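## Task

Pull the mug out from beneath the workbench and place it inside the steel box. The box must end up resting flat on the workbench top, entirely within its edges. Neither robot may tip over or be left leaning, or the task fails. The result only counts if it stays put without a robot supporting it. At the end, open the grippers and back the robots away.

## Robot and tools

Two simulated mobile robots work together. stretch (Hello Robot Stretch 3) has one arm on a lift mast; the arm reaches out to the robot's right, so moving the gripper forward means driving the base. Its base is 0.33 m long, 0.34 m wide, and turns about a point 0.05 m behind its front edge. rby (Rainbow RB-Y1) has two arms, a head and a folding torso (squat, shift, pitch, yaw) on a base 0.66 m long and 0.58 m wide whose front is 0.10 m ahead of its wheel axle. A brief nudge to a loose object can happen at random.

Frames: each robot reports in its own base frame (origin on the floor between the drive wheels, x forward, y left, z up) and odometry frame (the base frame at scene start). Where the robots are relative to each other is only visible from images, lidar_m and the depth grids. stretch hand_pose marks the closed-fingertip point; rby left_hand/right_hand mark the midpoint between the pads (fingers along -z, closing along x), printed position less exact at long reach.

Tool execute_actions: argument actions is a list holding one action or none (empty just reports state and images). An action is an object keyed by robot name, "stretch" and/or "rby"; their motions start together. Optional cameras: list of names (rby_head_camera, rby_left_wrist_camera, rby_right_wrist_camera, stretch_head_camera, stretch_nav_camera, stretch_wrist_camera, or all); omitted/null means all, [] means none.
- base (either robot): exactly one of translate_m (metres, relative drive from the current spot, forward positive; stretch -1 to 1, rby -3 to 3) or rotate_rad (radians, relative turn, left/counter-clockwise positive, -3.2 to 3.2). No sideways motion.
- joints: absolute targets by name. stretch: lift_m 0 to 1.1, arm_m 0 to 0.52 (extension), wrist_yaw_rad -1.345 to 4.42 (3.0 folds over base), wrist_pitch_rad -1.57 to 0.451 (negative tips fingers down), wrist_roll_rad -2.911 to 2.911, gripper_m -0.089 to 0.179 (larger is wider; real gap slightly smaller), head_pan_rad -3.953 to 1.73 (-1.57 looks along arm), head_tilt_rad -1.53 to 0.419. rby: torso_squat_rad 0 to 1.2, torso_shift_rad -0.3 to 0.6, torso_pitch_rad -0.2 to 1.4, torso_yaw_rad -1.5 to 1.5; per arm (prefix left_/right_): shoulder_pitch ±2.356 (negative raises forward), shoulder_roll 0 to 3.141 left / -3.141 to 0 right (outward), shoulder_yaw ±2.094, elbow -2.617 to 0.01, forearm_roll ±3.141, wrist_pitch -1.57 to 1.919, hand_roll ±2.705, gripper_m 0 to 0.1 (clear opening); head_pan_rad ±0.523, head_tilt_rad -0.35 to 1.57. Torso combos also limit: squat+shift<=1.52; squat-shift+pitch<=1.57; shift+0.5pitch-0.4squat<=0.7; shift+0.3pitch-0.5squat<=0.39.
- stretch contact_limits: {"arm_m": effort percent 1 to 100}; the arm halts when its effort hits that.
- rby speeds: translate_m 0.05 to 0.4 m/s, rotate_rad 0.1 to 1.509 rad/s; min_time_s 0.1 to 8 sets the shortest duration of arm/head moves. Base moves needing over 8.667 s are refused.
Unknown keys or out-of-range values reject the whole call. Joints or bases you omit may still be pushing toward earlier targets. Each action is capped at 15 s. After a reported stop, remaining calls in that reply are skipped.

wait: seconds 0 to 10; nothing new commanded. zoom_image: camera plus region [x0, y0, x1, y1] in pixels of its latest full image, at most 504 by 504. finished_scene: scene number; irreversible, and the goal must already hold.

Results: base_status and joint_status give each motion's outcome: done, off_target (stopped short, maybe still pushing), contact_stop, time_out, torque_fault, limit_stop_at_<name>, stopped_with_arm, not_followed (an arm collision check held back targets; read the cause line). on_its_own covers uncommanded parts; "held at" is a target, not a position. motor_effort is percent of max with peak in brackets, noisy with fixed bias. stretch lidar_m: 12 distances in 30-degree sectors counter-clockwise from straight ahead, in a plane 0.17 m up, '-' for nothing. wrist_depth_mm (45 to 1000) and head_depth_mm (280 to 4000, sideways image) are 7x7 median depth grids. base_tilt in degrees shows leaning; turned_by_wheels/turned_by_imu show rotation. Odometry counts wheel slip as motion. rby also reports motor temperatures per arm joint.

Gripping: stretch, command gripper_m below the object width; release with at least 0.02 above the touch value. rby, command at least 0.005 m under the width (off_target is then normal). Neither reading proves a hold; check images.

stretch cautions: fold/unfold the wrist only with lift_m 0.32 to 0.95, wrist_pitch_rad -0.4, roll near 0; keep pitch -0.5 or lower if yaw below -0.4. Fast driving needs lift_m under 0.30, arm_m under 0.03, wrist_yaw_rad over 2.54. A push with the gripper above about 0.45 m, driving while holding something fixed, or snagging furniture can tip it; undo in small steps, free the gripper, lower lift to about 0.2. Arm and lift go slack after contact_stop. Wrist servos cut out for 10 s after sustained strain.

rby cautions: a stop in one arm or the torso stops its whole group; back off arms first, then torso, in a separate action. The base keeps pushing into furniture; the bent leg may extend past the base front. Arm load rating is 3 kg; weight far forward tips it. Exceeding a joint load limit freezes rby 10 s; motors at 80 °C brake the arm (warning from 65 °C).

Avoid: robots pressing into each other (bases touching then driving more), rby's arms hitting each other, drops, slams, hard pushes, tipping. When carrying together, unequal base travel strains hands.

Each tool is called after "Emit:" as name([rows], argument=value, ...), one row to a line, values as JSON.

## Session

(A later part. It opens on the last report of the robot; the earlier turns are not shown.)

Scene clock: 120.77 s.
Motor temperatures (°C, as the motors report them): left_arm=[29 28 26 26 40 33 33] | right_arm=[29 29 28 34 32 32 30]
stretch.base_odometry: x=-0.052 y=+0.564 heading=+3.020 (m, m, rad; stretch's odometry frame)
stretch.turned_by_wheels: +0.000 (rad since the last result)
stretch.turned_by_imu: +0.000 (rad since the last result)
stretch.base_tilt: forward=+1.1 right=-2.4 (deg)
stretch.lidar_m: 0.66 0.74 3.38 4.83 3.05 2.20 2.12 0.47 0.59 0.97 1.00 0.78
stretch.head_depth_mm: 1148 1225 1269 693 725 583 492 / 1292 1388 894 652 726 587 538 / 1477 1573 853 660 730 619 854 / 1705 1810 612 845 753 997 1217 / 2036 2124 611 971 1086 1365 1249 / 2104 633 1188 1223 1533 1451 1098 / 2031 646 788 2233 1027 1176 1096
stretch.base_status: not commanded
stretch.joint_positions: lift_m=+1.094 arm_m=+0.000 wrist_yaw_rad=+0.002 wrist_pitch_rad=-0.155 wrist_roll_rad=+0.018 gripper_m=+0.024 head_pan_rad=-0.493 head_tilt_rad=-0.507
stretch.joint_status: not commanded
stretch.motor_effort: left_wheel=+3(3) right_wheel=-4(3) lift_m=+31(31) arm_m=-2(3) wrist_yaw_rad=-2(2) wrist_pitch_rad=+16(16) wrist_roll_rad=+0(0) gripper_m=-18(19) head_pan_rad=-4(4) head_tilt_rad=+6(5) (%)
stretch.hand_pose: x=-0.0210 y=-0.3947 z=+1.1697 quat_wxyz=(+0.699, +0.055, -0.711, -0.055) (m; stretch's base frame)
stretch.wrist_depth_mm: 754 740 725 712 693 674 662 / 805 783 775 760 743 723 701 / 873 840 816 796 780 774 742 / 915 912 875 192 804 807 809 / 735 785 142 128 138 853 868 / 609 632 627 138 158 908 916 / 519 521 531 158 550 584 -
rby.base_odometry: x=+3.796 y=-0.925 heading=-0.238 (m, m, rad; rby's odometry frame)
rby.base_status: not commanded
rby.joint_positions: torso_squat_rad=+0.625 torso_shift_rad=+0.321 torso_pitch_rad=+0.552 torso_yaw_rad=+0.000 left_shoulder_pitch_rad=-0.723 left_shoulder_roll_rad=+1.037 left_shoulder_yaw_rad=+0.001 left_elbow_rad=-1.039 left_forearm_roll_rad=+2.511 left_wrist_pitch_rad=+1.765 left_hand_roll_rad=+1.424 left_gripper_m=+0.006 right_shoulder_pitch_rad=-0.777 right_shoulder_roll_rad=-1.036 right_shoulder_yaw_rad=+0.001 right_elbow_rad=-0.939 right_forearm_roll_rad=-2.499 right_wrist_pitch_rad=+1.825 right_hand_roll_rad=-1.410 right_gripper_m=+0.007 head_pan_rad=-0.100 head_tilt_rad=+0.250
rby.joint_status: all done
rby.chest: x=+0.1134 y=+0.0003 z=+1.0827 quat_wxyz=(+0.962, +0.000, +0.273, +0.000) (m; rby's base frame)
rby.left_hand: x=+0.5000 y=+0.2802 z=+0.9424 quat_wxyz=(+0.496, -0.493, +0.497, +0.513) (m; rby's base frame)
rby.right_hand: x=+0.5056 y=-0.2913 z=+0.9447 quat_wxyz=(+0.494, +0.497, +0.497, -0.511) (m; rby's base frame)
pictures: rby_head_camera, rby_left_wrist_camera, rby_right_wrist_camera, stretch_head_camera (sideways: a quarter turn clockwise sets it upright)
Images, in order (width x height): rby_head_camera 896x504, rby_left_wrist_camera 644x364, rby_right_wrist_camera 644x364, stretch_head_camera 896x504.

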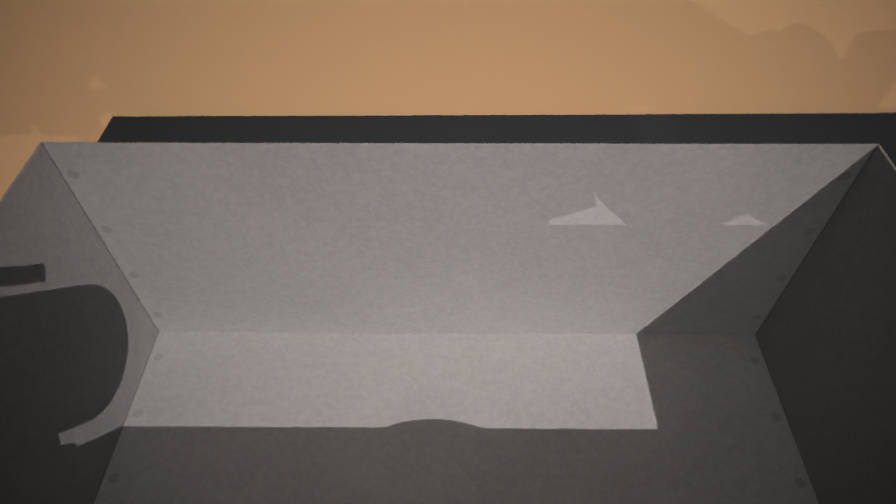

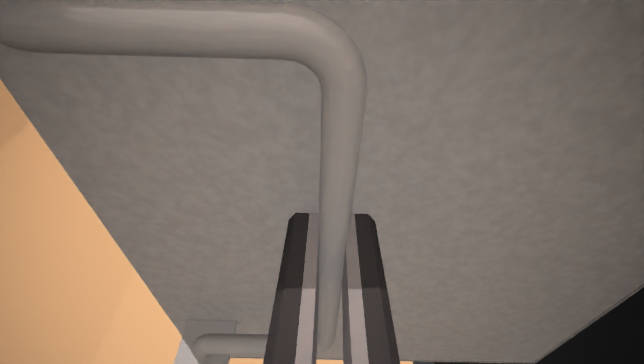

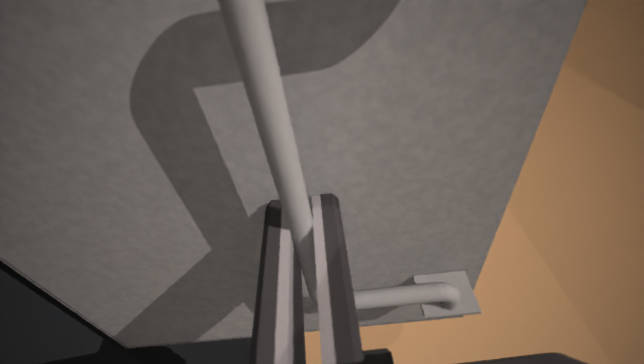

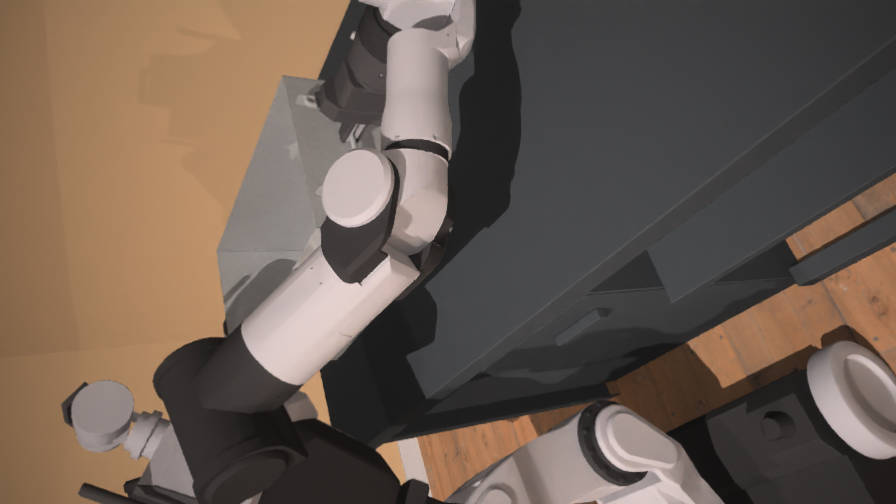

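Emit:
execute_actions([
  {"rby":{"joints":{"torso_squat_rad":0.665,"torso_shift_rad":0.325}}},
], cameras=["rby_head_camera","rby_right_wrist_camera","rby_left_wrist_camera","stretch_head_camera"])

Scene clock: 122.47 s.
Motor temperatures (°C, as the motors report them): left_arm=[29 28 26 26 40 33 33] | right_arm=[29 29 28 34 32 32 30]
stretch.base_odometry: x=-0.052 y=+0.564 heading=+3.020 (m, m, rad; stretch's odometry frame)
stretch.turned_by_wheels: +0.000 (rad since the last result)
stretch.turned_by_imu: +0.000 (rad since the last result)
stretch.base_tilt: forward=+1.2 right=-2.3 (deg)
stretch.lidar_m: 0.66 0.74 3.34 4.84 3.06 2.21 2.13 0.47 0.59 0.96 1.00 0.78
stretch.head_depth_mm: 1150 1227 1267 700 723 584 491 / 1287 1384 909 780 724 586 538 / 1485 1591 915 628 729 621 855 / 1716 1816 850 661 754 998 1223 / 2038 2211 619 924 1087 1364 1247 / 2109 658 793 1239 1490 1459 1100 / 2022 705 778 2246 1044 1174 1098
stretch.base_status: not commanded
stretch.joint_positions: lift_m=+1.094 arm_m=+0.000 wrist_yaw_rad=+0.002 wrist_pitch_rad=-0.155 wrist_roll_rad=+0.018 gripper_m=+0.024 head_pan_rad=-0.493 head_tilt_rad=-0.507
stretch.joint_status: not commanded
stretch.motor_effort: left_wheel=+3(3) right_wheel=-3(4) lift_m=+31(31) arm_m=-3(3) wrist_yaw_rad=-1(0) wrist_pitch_rad=+16(16) wrist_roll_rad=+0(0) gripper_m=-18(20) head_pan_rad=-4(4) head_tilt_rad=+4(5) (%)
stretch.hand_pose: x=-0.0210 y=-0.3947 z=+1.1697 quat_wxyz=(+0.699, +0.055, -0.711, -0.055) (m; stretch's base frame)
stretch.wrist_depth_mm: 757 739 720 716 696 688 664 / 814 802 764 747 736 733 702 / 876 859 823 797 781 767 749 / 927 901 878 191 802 822 805 / 756 794 142 128 138 862 856 / 599 632 622 138 159 895 923 / 522 531 538 158 559 589 998
rby.base_odometry: x=+3.796 y=-0.925 heading=-0.238 (m, m, rad; rby's odometry frame)
rby.base_status: not commanded
rby.joint_positions: torso_squat_rad=+0.665 torso_shift_rad=+0.326 torso_pitch_rad=+0.552 torso_yaw_rad=+0.000 left_shoulder_pitch_rad=-0.723 left_shoulder_roll_rad=+1.037 left_shoulder_yaw_rad=+0.001 left_elbow_rad=-1.039 left_forearm_roll_rad=+2.511 left_wrist_pitch_rad=+1.765 left_hand_roll_rad=+1.424 left_gripper_m=+0.006 right_shoulder_pitch_rad=-0.777 right_shoulder_roll_rad=-1.036 right_shoulder_yaw_rad=+0.001 right_elbow_rad=-0.939 right_forearm_roll_rad=-2.499 right_wrist_pitch_rad=+1.825 right_hand_roll_rad=-1.410 right_gripper_m=+0.007 head_pan_rad=-0.100 head_tilt_rad=+0.250
rby.joint_status: all done
rby.chest: x=+0.1106 y=+0.0002 z=+1.0659 quat_wxyz=(+0.962, +0.000, +0.273, +0.000) (m; rby's base frame)
rby.left_hand: x=+0.4972 y=+0.2802 z=+0.9256 quat_wxyz=(+0.496, -0.494, +0.497, +0.513) (m; rby's base frame)
rby.right_hand: x=+0.5028 y=-0.2913 z=+0.9279 quat_wxyz=(+0.494, +0.497, +0.497, -0.511) (m; rby's base frame)
pictures: rby_head_camera, rby_left_wrist_camera, rby_right_wrist_camera, stretch_head_camera (sideways: a quarter turn clockwise sets it upright)
Images, in order (width x height): rby_head_camera 896x504, rby_left_wrist_camera 644x364, rby_right_wrist_camera 644x364, stretch_head_camera 896x504.

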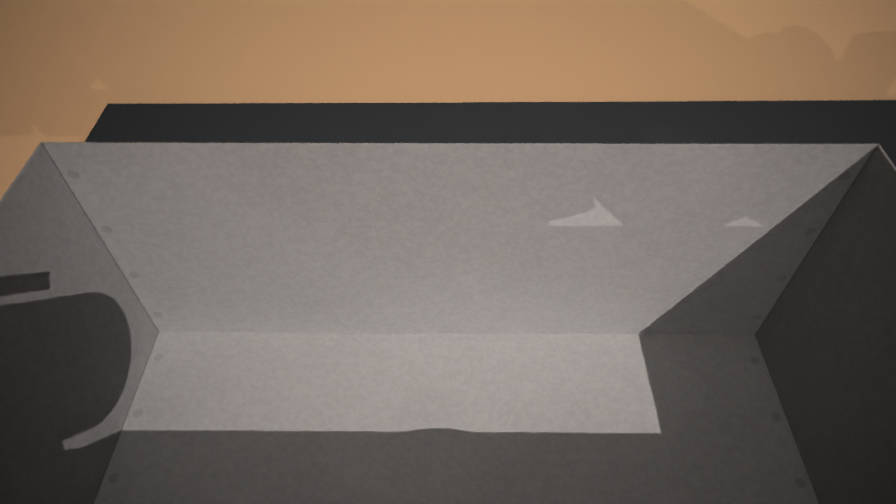

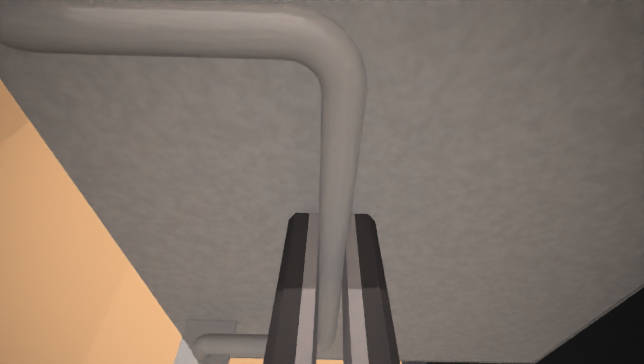

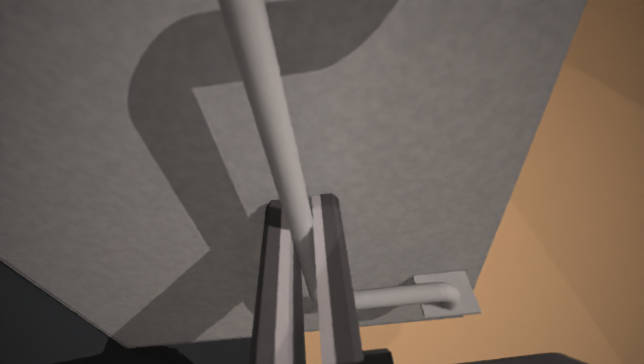

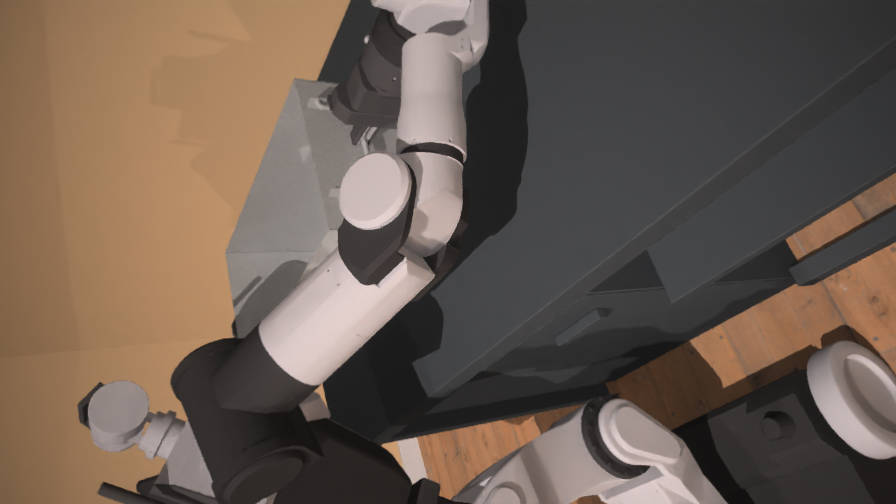

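Emit:
execute_actions([
  {"stretch":{"joints":{"wrist_yaw_rad":0.7}},"rby":{"joints":{"torso_squat_rad":0.695,"torso_shift_rad":0.33}}},
], cameras=["rby_head_camera","rby_right_wrist_camera","rby_left_wrist_camera","stretch_wrist_camera"])

Scene clock: 124.57 s.
Motor temperatures (°C, as the motors report them): left_arm=[29 28 26 26 40 33 33] | right_arm=[29 29 28 34 32 32 30]
stretch.base_odometry: x=-0.052 y=+0.564 heading=+3.020 (m, m, rad; stretch's odometry frame)
stretch.turned_by_wheels: +0.000 (rad since the last result)
stretch.turned_by_imu: +0.000 (rad since the last result)
stretch.base_tilt: forward=+1.0 right=-2.3 (deg)
stretch.lidar_m: 0.66 0.74 3.35 4.84 3.06 2.19 2.12 0.47 0.59 0.97 1.00 0.78
stretch.head_depth_mm: 1153 1221 1270 706 721 587 492 / 1304 1399 916 666 728 585 539 / 1465 1594 913 628 726 622 851 / 1717 1849 889 656 754 997 1213 / 2061 2219 623 922 1087 1370 1238 / 2135 669 662 1233 1483 1430 1100 / 2065 716 753 2161 1048 1128 1087
stretch.base_status: not commanded
stretch.joint_positions: lift_m=+1.094 arm_m=+0.000 wrist_yaw_rad=+0.698 wrist_pitch_rad=-0.155 wrist_roll_rad=+0.018 gripper_m=+0.024 head_pan_rad=-0.493 head_tilt_rad=-0.507
stretch.joint_status: all done
stretch.motor_effort: left_wheel=+3(3) right_wheel=-4(4) lift_m=+31(31) arm_m=-2(3) wrist_yaw_rad=+2(0) wrist_pitch_rad=+16(16) wrist_roll_rad=+0(0) gripper_m=-18(19) head_pan_rad=-4(4) head_tilt_rad=+5(6) (%)
stretch.hand_pose: x=+0.1389 y=-0.3363 z=+1.1697 quat_wxyz=(+0.676, +0.294, -0.649, +0.187) (m; stretch's base frame)
stretch.wrist_depth_mm: - - - - 809 671 575 / - - - - 863 697 599 / 493 - - - 903 732 613 / 431 686 744 191 842 773 631 / - 462 142 127 138 779 657 / - 633 622 137 159 723 679 / 818 528 540 158 561 584 606
rby.base_odometry: x=+3.796 y=-0.925 heading=-0.238 (m, m, rad; rby's odometry frame)
rby.base_status: not commanded
rby.joint_positions: torso_squat_rad=+0.695 torso_shift_rad=+0.329 torso_pitch_rad=+0.548 torso_yaw_rad=+0.000 left_shoulder_pitch_rad=-0.726 left_shoulder_roll_rad=+1.038 left_shoulder_yaw_rad=+0.004 left_elbow_rad=-1.040 left_forearm_roll_rad=+2.514 left_wrist_pitch_rad=+1.765 left_hand_roll_rad=+1.424 left_gripper_m=+0.006 right_shoulder_pitch_rad=-0.783 right_shoulder_roll_rad=-1.038 right_shoulder_yaw_rad=-0.002 right_elbow_rad=-0.940 right_forearm_roll_rad=-2.502 right_wrist_pitch_rad=+1.825 right_hand_roll_rad=-1.410 right_gripper_m=+0.007 head_pan_rad=-0.100 head_tilt_rad=+0.250
rby.joint_status: all done
rby.chest: x=+0.1072 y=+0.0003 z=+1.0532 quat_wxyz=(+0.963, +0.000, +0.271, +0.000) (m; rby's base frame)
rby.left_hand: x=+0.4955 y=+0.2802 z=+0.9173 quat_wxyz=(+0.498, -0.497, +0.495, +0.510) (m; rby's base frame)
rby.right_hand: x=+0.5015 y=-0.2912 z=+0.9207 quat_wxyz=(+0.496, +0.502, +0.495, -0.507) (m; rby's base frame)
pictures: rby_head_camera, rby_left_wrist_camera, rby_right_wrist_camera, stretch_wrist_camera
Images, in order (width x height): rby_head_camera 896x504, rby_left_wrist_camera 644x364, rby_right_wrist_camera 644x364, stretch_wrist_camera 644x364.

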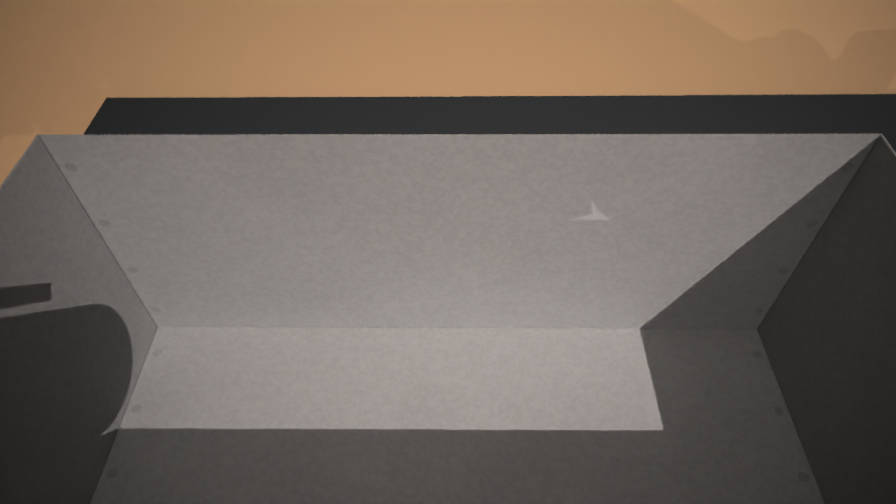

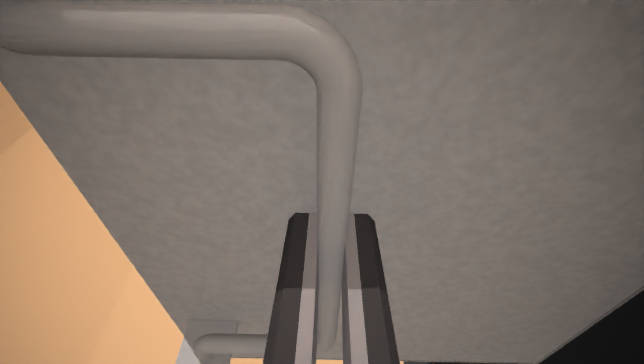

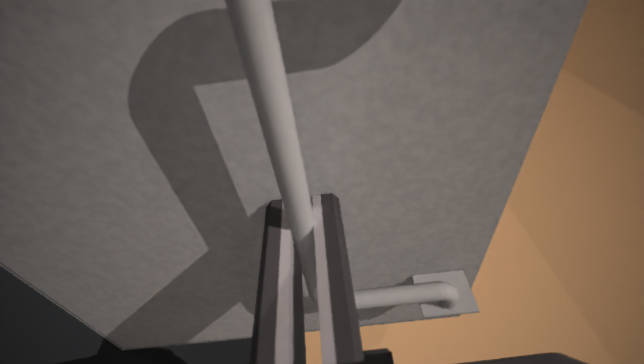

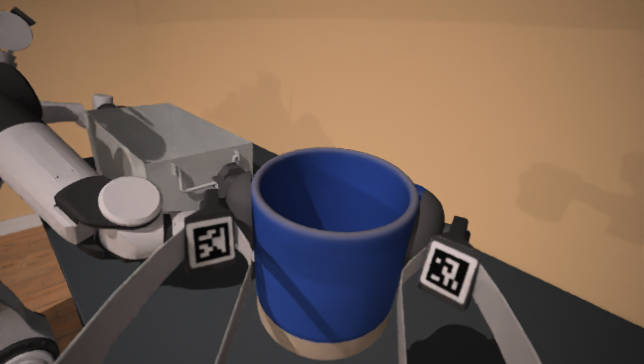

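Emit:
execute_actions([
  {"stretch":{"joints":{"wrist_yaw_rad":0.0}},"rby":{"joints":{"left_gripper_m":0.065,"right_gripper_m":0.065,"torso_squat_rad":0.685,"torso_shift_rad":0.328,"torso_pitch_rad":0.55}}},
], cameras=["rby_right_wrist_camera","rby_left_wrist_camera"])

Emit:
execute_actions([
  {"rby":{"joints":{"left_shoulder_pitch_rad":-0.853,"left_shoulder_roll_rad":1.047,"left_elbow_rad":-0.777,"left_forearm_roll_rad":2.472,"left_wrist_pitch_rad":1.9,"left_hand_roll_rad":1.37,"right_shoulder_pitch_rad":-0.853,"right_shoulder_roll_rad":-1.047,"right_elbow_rad":-0.777,"right_forearm_roll_rad":-2.472,"right_wrist_pitch_rad":1.9,"right_hand_roll_rad":-1.37},"min_time_s":1}},
], cameras=["rby_right_wrist_camera","rby_left_wrist_camera","stretch_nav_camera","rby_head_camera"])

Scene clock: 127.23 s.
Motor temperatures (°C, as the motors report them): left_arm=[28 28 26 26 40 33 33] | right_arm=[29 29 28 34 32 32 30]
stretch.base_odometry: x=-0.052 y=+0.564 heading=+3.020 (m, m, rad; stretch's odometry frame)
stretch.turned_by_wheels: +0.000 (rad since the last result)
stretch.turned_by_imu: +0.000 (rad since the last result)
stretch.base_tilt: forward=+1.1 right=-2.4 (deg)
stretch.lidar_m: 0.66 0.74 3.37 4.84 3.05 2.20 2.13 0.47 0.59 0.97 1.00 0.78
stretch.head_depth_mm: 1152 1223 1264 701 722 585 491 / 1297 1393 917 662 728 585 539 / 1481 1597 916 626 725 623 855 / 1714 1846 892 654 753 1001 1213 / 2055 2208 622 924 1096 1370 1252 / 2149 666 702 1232 1503 1441 1097 / 2040 711 766 2194 1043 1174 1092
stretch.base_status: not commanded
stretch.joint_positions: lift_m=+1.094 arm_m=+0.000 wrist_yaw_rad=+0.002 wrist_pitch_rad=-0.155 wrist_roll_rad=+0.018 gripper_m=+0.024 head_pan_rad=-0.493 head_tilt_rad=-0.507
stretch.joint_status: all done
stretch.motor_effort: left_wheel=+3(3) right_wheel=-4(4) lift_m=+31(31) arm_m=-3(3) wrist_yaw_rad=-2(1) wrist_pitch_rad=+15(16) wrist_roll_rad=+0(0) gripper_m=-18(19) head_pan_rad=-4(4) head_tilt_rad=+6(4) (%)
stretch.hand_pose: x=-0.0210 y=-0.3947 z=+1.1697 quat_wxyz=(+0.699, +0.055, -0.711, -0.055) (m; stretch's base frame)
stretch.wrist_depth_mm: 769 745 721 716 693 675 662 / 817 792 776 765 739 723 703 / 868 864 830 802 790 772 745 / 907 915 853 191 828 818 799 / 754 790 142 128 138 868 871 / 603 635 611 137 155 930 931 / 519 526 539 157 557 583 -
rby.base_odometry: x=+3.796 y=-0.925 heading=-0.238 (m, m, rad; rby's odometry frame)
rby.base_status: not commanded
rby.joint_positions: torso_squat_rad=+0.685 torso_shift_rad=+0.328 torso_pitch_rad=+0.550 torso_yaw_rad=+0.000 left_shoulder_pitch_rad=-0.725 left_shoulder_roll_rad=+1.037 left_shoulder_yaw_rad=+0.003 left_elbow_rad=-1.040 left_forearm_roll_rad=+2.513 left_wrist_pitch_rad=+1.765 left_hand_roll_rad=+1.424 left_gripper_m=+0.065 right_shoulder_pitch_rad=-0.780 right_shoulder_roll_rad=-1.037 right_shoulder_yaw_rad=+0.000 right_elbow_rad=-0.940 right_forearm_roll_rad=-2.500 right_wrist_pitch_rad=+1.825 right_hand_roll_rad=-1.410 right_gripper_m=+0.065 head_pan_rad=-0.100 head_tilt_rad=+0.250
rby.joint_status: all done
rby.chest: x=+0.1083 y=+0.0002 z=+1.0575 quat_wxyz=(+0.962, +0.000, +0.271, +0.000) (m; rby's base frame)
rby.left_hand: x=+0.4959 y=+0.2800 z=+0.9200 quat_wxyz=(+0.498, -0.496, +0.496, +0.511) (m; rby's base frame)
rby.right_hand: x=+0.5014 y=-0.2913 z=+0.9222 quat_wxyz=(+0.495, +0.499, +0.496, -0.509) (m; rby's base frame)
pictures: rby_left_wrist_camera, rby_right_wrist_camera
Images, in order (width x height): rby_left_wrist_camera 644x364, rby_right_wrist_camera 644x364.

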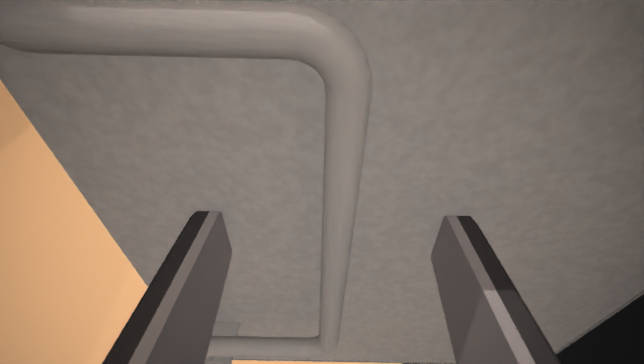

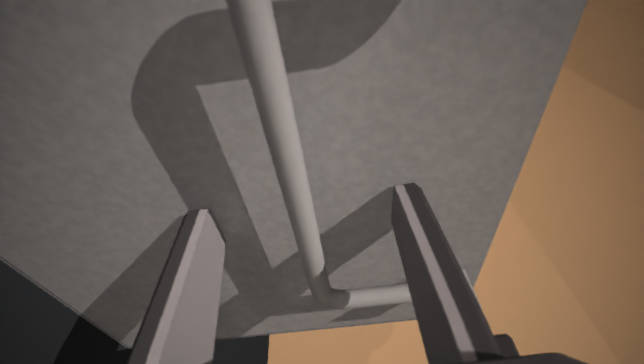

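Scene clock: 128.53 s.
Motor temperatures (°C, as the motors report them): left_arm=[28 28 26 26 40 33 33] | right_arm=[29 29 28 34 32 32 30]
stretch.base_odometry: x=-0.052 y=+0.564 heading=+3.020 (m, m, rad; stretch's odometry frame)
stretch.turned_by_wheels: +0.000 (rad since the last result)
stretch.turned_by_imu: +0.000 (rad since the last result)
stretch.base_tilt: forward=+1.2 right=-2.5 (deg)
stretch.lidar_m: 0.66 0.74 3.36 4.82 3.07 2.21 2.13 0.47 0.59 0.97 1.00 0.78
stretch.head_depth_mm: 1156 1226 1264 697 724 583 492 / 1300 1394 930 668 723 586 539 / 1475 1581 899 627 725 621 857 / 1727 1845 855 845 754 1000 1210 / 2049 2227 624 961 1088 1376 1247 / 2165 666 711 1230 1495 1458 1103 / 2019 713 767 2217 1042 1169 1090
stretch.base_status: not commanded
stretch.joint_positions: lift_m=+1.094 arm_m=+0.000 wrist_yaw_rad=+0.002 wrist_pitch_rad=-0.155 wrist_roll_rad=+0.018 gripper_m=+0.024 head_pan_rad=-0.493 head_tilt_rad=-0.507
stretch.joint_status: not commanded
stretch.motor_effort: left_wheel=+3(3) right_wheel=-4(4) lift_m=+31(31) arm_m=-3(3) wrist_yaw_rad=-2(1) wrist_pitch_rad=+16(16) wrist_roll_rad=+1(0) gripper_m=-18(19) head_pan_rad=-5(4) head_tilt_rad=+5(4) (%)
stretch.hand_pose: x=-0.0210 y=-0.3947 z=+1.1697 quat_wxyz=(+0.699, +0.055, -0.711, -0.055) (m; stretch's base frame)
stretch.wrist_depth_mm: 766 747 725 725 691 682 657 / 808 786 781 744 748 713 700 / 865 837 823 815 783 763 746 / 908 883 852 192 813 818 804 / 743 784 142 128 138 858 851 / 578 622 607 137 155 898 936 / 520 522 538 158 557 591 -
rby.base_odometry: x=+3.796 y=-0.925 heading=-0.238 (m, m, rad; rby's odometry frame)
rby.base_status: not commanded
rby.joint_positions: torso_squat_rad=+0.685 torso_shift_rad=+0.328 torso_pitch_rad=+0.550 torso_yaw_rad=+0.000 left_shoulder_pitch_rad=-0.853 left_shoulder_roll_rad=+1.047 left_shoulder_yaw_rad=+0.003 left_elbow_rad=-0.777 left_forearm_roll_rad=+2.472 left_wrist_pitch_rad=+1.900 left_hand_roll_rad=+1.370 left_gripper_m=+0.065 right_shoulder_pitch_rad=-0.853 right_shoulder_roll_rad=-1.047 right_shoulder_yaw_rad=+0.000 right_elbow_rad=-0.777 right_forearm_roll_rad=-2.472 right_wrist_pitch_rad=+1.900 right_hand_roll_rad=-1.370 right_gripper_m=+0.065 head_pan_rad=-0.100 head_tilt_rad=+0.250
rby.joint_status: all done
rby.chest: x=+0.1083 y=+0.0002 z=+1.0575 quat_wxyz=(+0.962, +0.000, +0.271, +0.000) (m; rby's base frame)
rby.left_hand: x=+0.5103 y=+0.3145 z=+0.9241 quat_wxyz=(+0.489, -0.510, +0.484, +0.516) (m; rby's base frame)
rby.right_hand: x=+0.5099 y=-0.3137 z=+0.9232 quat_wxyz=(+0.489, +0.509, +0.485, -0.516) (m; rby's base frame)
pictures: rby_head_camera, rby_left_wrist_camera, rby_right_wrist_camera, stretch_nav_camera (sideways: a quarter turn counterclockwise sets it upright)
Images, in order (width x height): rby_head_camera 896x504, rby_left_wrist_camera 644x364, rby_right_wrist_camera 644x364, stretch_nav_camera 672x504.

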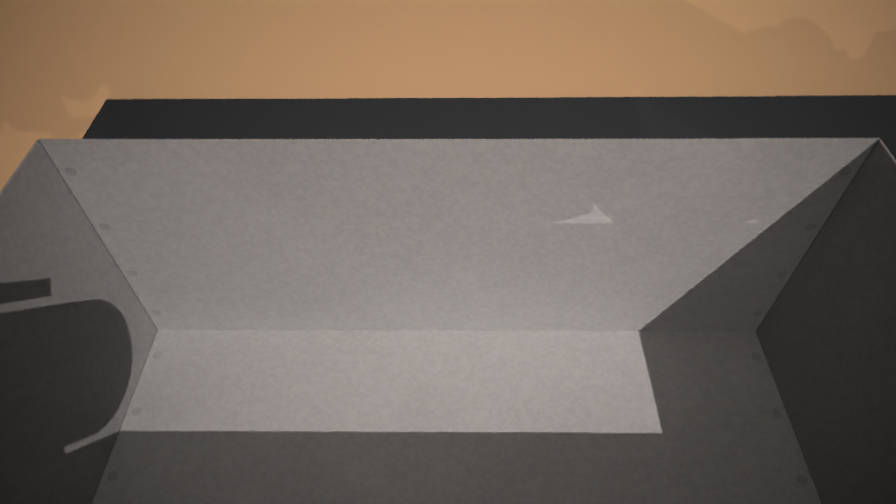

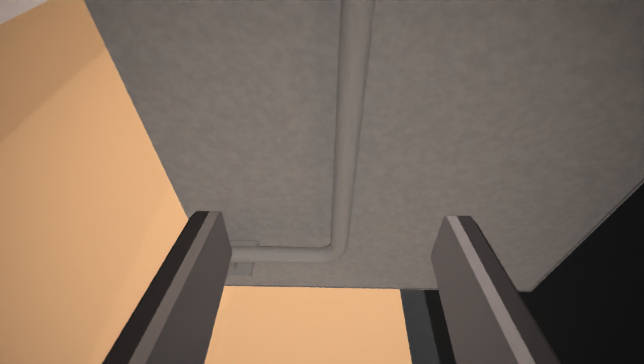

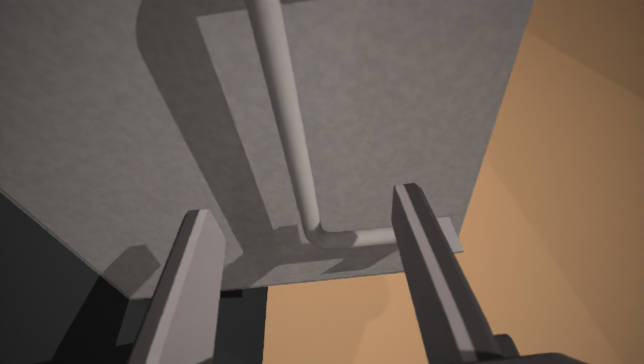

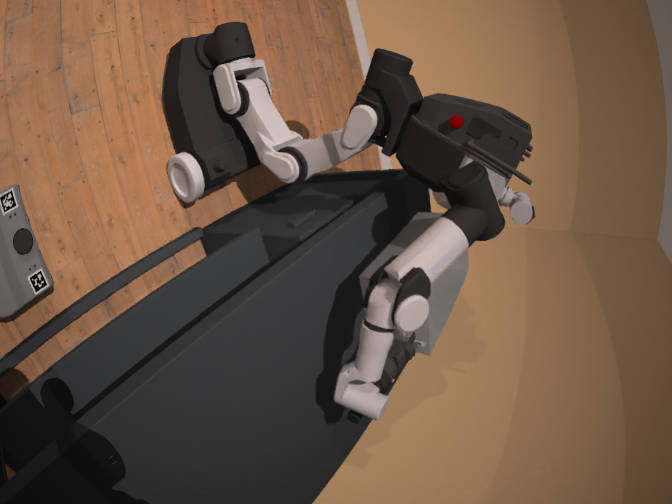

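Emit:
execute_actions([
  {"rby":{"joints":{"left_shoulder_pitch_rad":-0.98,"left_shoulder_roll_rad":1.07,"left_elbow_rad":-0.48,"left_wrist_pitch_rad":1.915,"right_shoulder_pitch_rad":-0.98,"right_shoulder_roll_rad":-1.07,"right_elbow_rad":-0.48,"right_wrist_pitch_rad":1.915},"min_time_s":0.8}},
], cameras=["rby_right_wrist_camera","rby_left_wrist_camera"])

Scene clock: 130.43 s.
Motor temperatures (°C, as the motors report them): left_arm=[28 28 26 26 39 33 33] | right_arm=[29 29 28 34 32 32 30]
stretch.base_odometry: x=-0.052 y=+0.564 heading=+3.020 (m, m, rad; stretch's odometry frame)
stretch.turned_by_wheels: +0.000 (rad since the last result)
stretch.turned_by_imu: +0.000 (rad since the last result)
stretch.base_tilt: forward=+1.1 right=-2.4 (deg)
stretch.lidar_m: 0.66 0.74 3.35 4.82 3.08 2.20 2.13 0.47 0.59 0.97 1.01 0.78
stretch.head_depth_mm: 1154 1227 1246 660 723 584 491 / 1297 1399 970 636 723 585 536 / 1471 1582 617 838 727 621 855 / 1716 1846 626 882 755 1002 1205 / 2055 2169 631 965 1090 1365 1247 / 2126 661 826 1224 1500 1458 1107 / 2042 716 769 2231 1044 1179 1094
stretch.base_status: not commanded
stretch.joint_positions: lift_m=+1.094 arm_m=+0.000 wrist_yaw_rad=+0.002 wrist_pitch_rad=-0.155 wrist_roll_rad=+0.018 gripper_m=+0.024 head_pan_rad=-0.493 head_tilt_rad=-0.507
stretch.joint_status: not commanded
stretch.motor_effort: left_wheel=+3(3) right_wheel=-4(4) lift_m=+31(31) arm_m=-3(3) wrist_yaw_rad=-2(2) wrist_pitch_rad=+16(16) wrist_roll_rad=+0(1) gripper_m=-18(19) head_pan_rad=-4(5) head_tilt_rad=+4(3) (%)
stretch.hand_pose: x=-0.0210 y=-0.3947 z=+1.1697 quat_wxyz=(+0.699, +0.055, -0.711, -0.055) (m; stretch's base frame)
stretch.wrist_depth_mm: 740 739 732 704 699 679 667 / 809 790 786 750 736 715 707 / 884 856 821 781 773 770 746 / 951 922 857 191 811 829 809 / 741 781 142 128 138 868 867 / 458 635 609 137 155 909 916 / 517 527 541 158 552 583 982
rby.base_odometry: x=+3.796 y=-0.925 heading=-0.238 (m, m, rad; rby's odometry frame)
rby.base_status: not commanded
rby.joint_positions: torso_squat_rad=+0.685 torso_shift_rad=+0.328 torso_pitch_rad=+0.550 torso_yaw_rad=+0.000 left_shoulder_pitch_rad=-0.980 left_shoulder_roll_rad=+1.070 left_shoulder_yaw_rad=+0.003 left_elbow_rad=-0.480 left_forearm_roll_rad=+2.472 left_wrist_pitch_rad=+1.915 left_hand_roll_rad=+1.370 left_gripper_m=+0.065 right_shoulder_pitch_rad=-0.980 right_shoulder_roll_rad=-1.070 right_shoulder_yaw_rad=+0.000 right_elbow_rad=-0.480 right_forearm_roll_rad=-2.472 right_wrist_pitch_rad=+1.915 right_hand_roll_rad=-1.370 right_gripper_m=+0.065 head_pan_rad=-0.100 head_tilt_rad=+0.250
rby.joint_status: all done
rby.chest: x=+0.1083 y=+0.0002 z=+1.0575 quat_wxyz=(+0.962, +0.000, +0.271, +0.000) (m; rby's base frame)
rby.left_hand: x=+0.5443 y=+0.3573 z=+0.9340 quat_wxyz=(+0.415, -0.552, +0.453, +0.563) (m; rby's base frame)
rby.right_hand: x=+0.5439 y=-0.3566 z=+0.9330 quat_wxyz=(+0.415, +0.552, +0.454, -0.564) (m; rby's base frame)
pictures: rby_left_wrist_camera, rby_right_wrist_camera
Images, in order (width x height): rby_left_wrist_camera 644x364, rby_right_wrist_camera 644x364.

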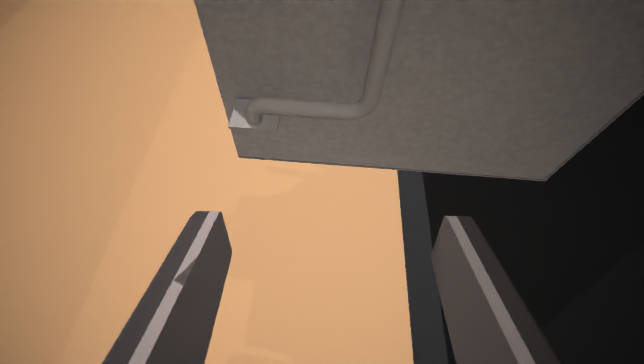

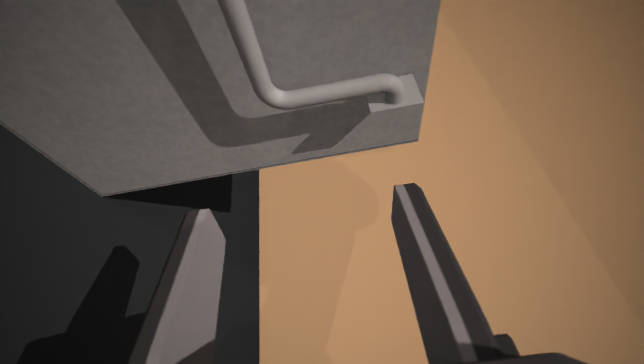

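Emit:
execute_actions([
  {"rby":{"base":{"translate_m":-1.4}},"stretch":{"joints":{"head_pan_rad":-1.3,"head_tilt_rad":-0.8}}},
], cameras=["rby_head_camera"])

Emit:
execute_actions([
  {"rby":{"joints":{"head_tilt_rad":-0.25}},"stretch":{"base":{"translate_m":0.9}}},
], cameras=["rby_head_camera","stretch_wrist_camera","stretch_head_camera"])

Scene clock: 136.57 s.
Motor temperatures (°C, as the motors report them): left_arm=[28 28 26 26 39 33 33] | right_arm=[29 29 28 34 31 32 30]
stretch.base_odometry: x=-0.052 y=+0.564 heading=+3.020 (m, m, rad; stretch's odometry frame)
stretch.turned_by_wheels: +0.000 (rad since the last result)
stretch.turned_by_imu: -0.001 (rad since the last result)
stretch.base_tilt: forward=+1.2 right=-2.4 (deg)
stretch.lidar_m: 1.18 2.54 1.40 4.84 3.07 2.20 2.12 0.47 0.59 0.97 1.00 0.78
stretch.head_depth_mm: 311 - 828 647 562 509 1031 / 849 956 803 664 566 522 1061 / 887 976 810 664 565 798 1078 / 908 995 813 668 568 814 1097 / 942 1014 816 670 568 845 1099 / 958 1041 815 670 567 879 1123 / 990 1042 816 672 582 898 1122
stretch.base_status: not commanded
stretch.joint_positions: lift_m=+1.094 arm_m=+0.000 wrist_yaw_rad=+0.002 wrist_pitch_rad=-0.155 wrist_roll_rad=+0.018 gripper_m=+0.024 head_pan_rad=-1.293 head_tilt_rad=-0.789
stretch.joint_status: all done
stretch.motor_effort: left_wheel=+3(3) right_wheel=-4(4) lift_m=+31(31) arm_m=-2(3) wrist_yaw_rad=-2(3) wrist_pitch_rad=+15(16) wrist_roll_rad=+0(0) gripper_m=-19(18) head_pan_rad=-4(52) head_tilt_rad=-7(36) (%)
stretch.hand_pose: x=-0.0210 y=-0.3947 z=+1.1697 quat_wxyz=(+0.699, +0.055, -0.711, -0.055) (m; stretch's base frame)
stretch.wrist_depth_mm: 768 740 715 721 696 675 659 / 824 793 761 752 742 712 704 / 882 842 827 802 791 786 749 / 937 910 865 191 813 826 798 / 753 781 142 128 138 862 850 / 614 641 620 137 156 912 941 / 517 529 535 158 556 596 -
rby.base_odometry: x=+2.435 y=-0.594 heading=-0.239 (m, m, rad; rby's odometry frame)
rby.base_status: done
rby.joint_positions: torso_squat_rad=+0.685 torso_shift_rad=+0.328 torso_pitch_rad=+0.550 torso_yaw_rad=+0.000 left_shoulder_pitch_rad=-0.980 left_shoulder_roll_rad=+1.070 left_shoulder_yaw_rad=+0.003 left_elbow_rad=-0.480 left_forearm_roll_rad=+2.472 left_wrist_pitch_rad=+1.915 left_hand_roll_rad=+1.370 left_gripper_m=+0.065 right_shoulder_pitch_rad=-0.980 right_shoulder_roll_rad=-1.070 right_shoulder_yaw_rad=+0.000 right_elbow_rad=-0.480 right_forearm_roll_rad=-2.472 right_wrist_pitch_rad=+1.915 right_hand_roll_rad=-1.370 right_gripper_m=+0.065 head_pan_rad=-0.100 head_tilt_rad=+0.250
rby.joint_status: not commanded
rby.chest: x=+0.1084 y=+0.0002 z=+1.0575 quat_wxyz=(+0.962, +0.000, +0.272, +0.000) (m; rby's base frame)
rby.left_hand: x=+0.5443 y=+0.3573 z=+0.9340 quat_wxyz=(+0.415, -0.552, +0.453, +0.563) (m; rby's base frame)
rby.right_hand: x=+0.5440 y=-0.3566 z=+0.9330 quat_wxyz=(+0.415, +0.552, +0.454, -0.564) (m; rby's base frame)
pictures: rby_head_camera
Images, in order (width x height): rby_head_camera 896x504.

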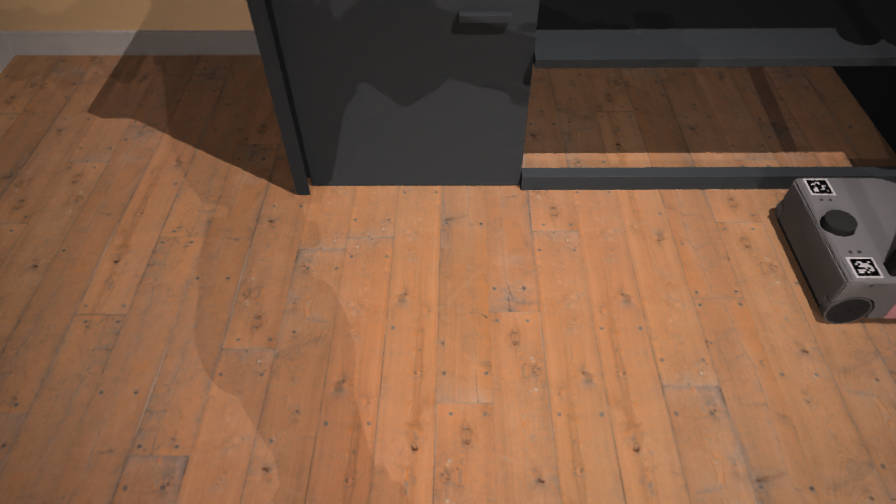

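Scene clock: 147.07 s.
Motor temperatures (°C, as the motors report them): left_arm=[28 28 26 26 38 33 33] | right_arm=[29 29 28 34 31 32 30]
stretch.base_odometry: x=-0.945 y=+0.673 heading=+3.020 (m, m, rad; stretch's odometry frame)
stretch.turned_by_wheels: +0.000 (rad since the last result)
stretch.turned_by_imu: -0.003 (rad since the last result)
stretch.base_tilt: forward=+1.1 right=-2.4 (deg)
stretch.lidar_m: 1.61 1.66 1.86 1.27 4.36 3.17 1.32 1.33 0.32 0.31 0.32 0.43
stretch.head_depth_mm: 311 - 690 524 564 509 1017 / 843 666 707 535 564 519 966 / 883 686 711 558 563 532 1064 / 905 702 731 580 568 733 1079 / 927 719 535 609 568 792 1101 / 951 702 549 622 568 860 1120 / 982 1120 565 654 569 907 1127
stretch.base_status: done
stretch.joint_positions: lift_m=+1.094 arm_m=+0.000 wrist_yaw_rad=+0.001 wrist_pitch_rad=-0.155 wrist_roll_rad=+0.018 gripper_m=+0.024 head_pan_rad=-1.293 head_tilt_rad=-0.790
stretch.joint_status: not commanded
stretch.motor_effort: left_wheel=+3(8) right_wheel=-4(5) lift_m=+31(31) arm_m=-3(2) wrist_yaw_rad=-1(2) wrist_pitch_rad=+16(16) wrist_roll_rad=+1(1) gripper_m=-17(19) head_pan_rad=-4(5) head_tilt_rad=-7(7) (%)
stretch.hand_pose: x=-0.0212 y=-0.3947 z=+1.1697 quat_wxyz=(+0.699, +0.055, -0.711, -0.055) (m; stretch's base frame)
stretch.wrist_depth_mm: 746 728 710 694 690 670 669 / 802 782 754 752 731 707 696 / 857 830 820 798 776 763 743 / 938 904 874 191 815 827 803 / 977 519 142 127 138 853 855 / 415 553 560 137 156 732 733 / 407 523 544 158 510 469 597
rby.base_odometry: x=+2.435 y=-0.594 heading=-0.239 (m, m, rad; rby's odometry frame)
rby.base_status: not commanded
rby.joint_positions: torso_squat_rad=+0.685 torso_shift_rad=+0.328 torso_pitch_rad=+0.550 torso_yaw_rad=+0.000 left_shoulder_pitch_rad=-0.980 left_shoulder_roll_rad=+1.070 left_shoulder_yaw_rad=+0.003 left_elbow_rad=-0.480 left_forearm_roll_rad=+2.472 left_wrist_pitch_rad=+1.915 left_hand_roll_rad=+1.370 left_gripper_m=+0.065 right_shoulder_pitch_rad=-0.980 right_shoulder_roll_rad=-1.070 right_shoulder_yaw_rad=+0.000 right_elbow_rad=-0.480 right_forearm_roll_rad=-2.472 right_wrist_pitch_rad=+1.915 right_hand_roll_rad=-1.370 right_gripper_m=+0.065 head_pan_rad=-0.100 head_tilt_rad=-0.250
rby.joint_status: all done
rby.chest: x=+0.1084 y=+0.0002 z=+1.0575 quat_wxyz=(+0.962, +0.000, +0.272, +0.000) (m; rby's base frame)
rby.left_hand: x=+0.5443 y=+0.3573 z=+0.9340 quat_wxyz=(+0.415, -0.552, +0.453, +0.563) (m; rby's base frame)
rby.right_hand: x=+0.5440 y=-0.3566 z=+0.9330 quat_wxyz=(+0.415, +0.552, +0.454, -0.564) (m; rby's base frame)
pictures: rby_head_camera, stretch_head_camera (sideways: a quarter turn clockwise sets it upright), stretch_wrist_camera
Images, in order (width x height): rby_head_camera 896x504, stretch_head_camera 896x504, stretch_wrist_camera 644x364.

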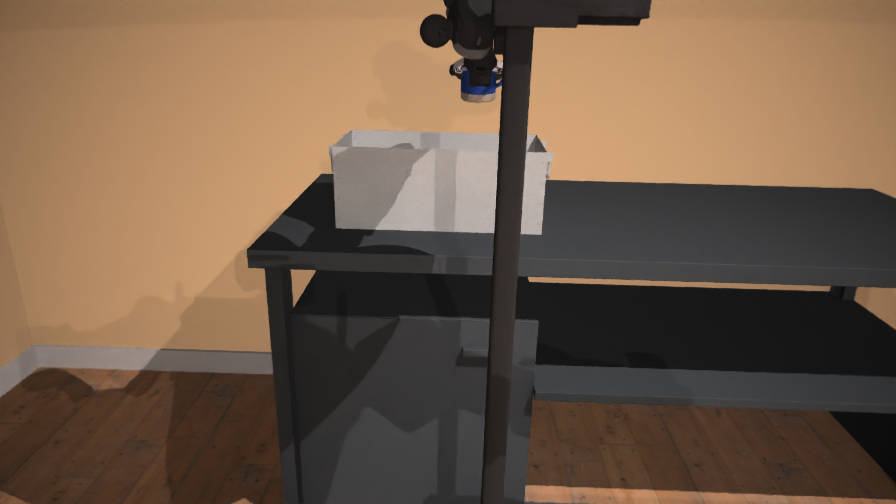

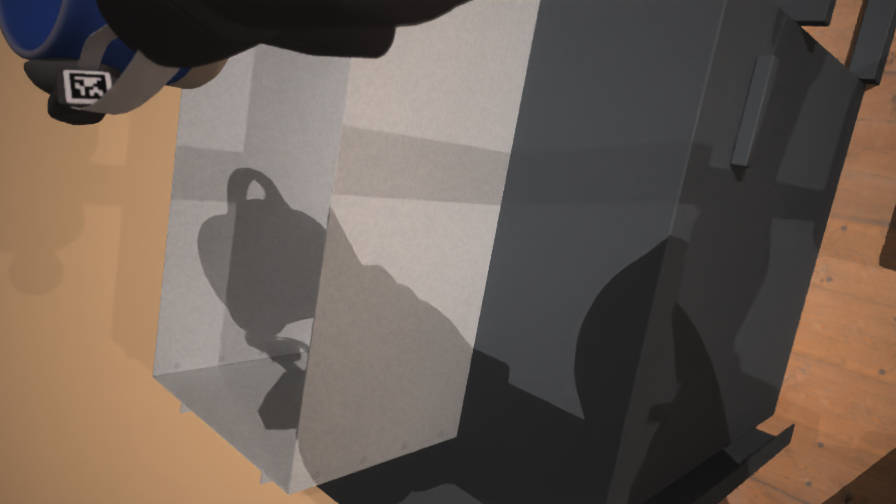

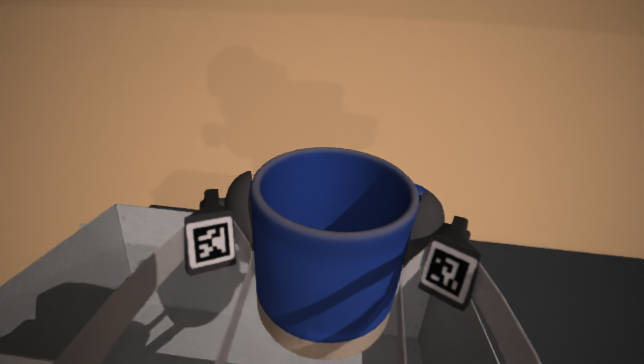

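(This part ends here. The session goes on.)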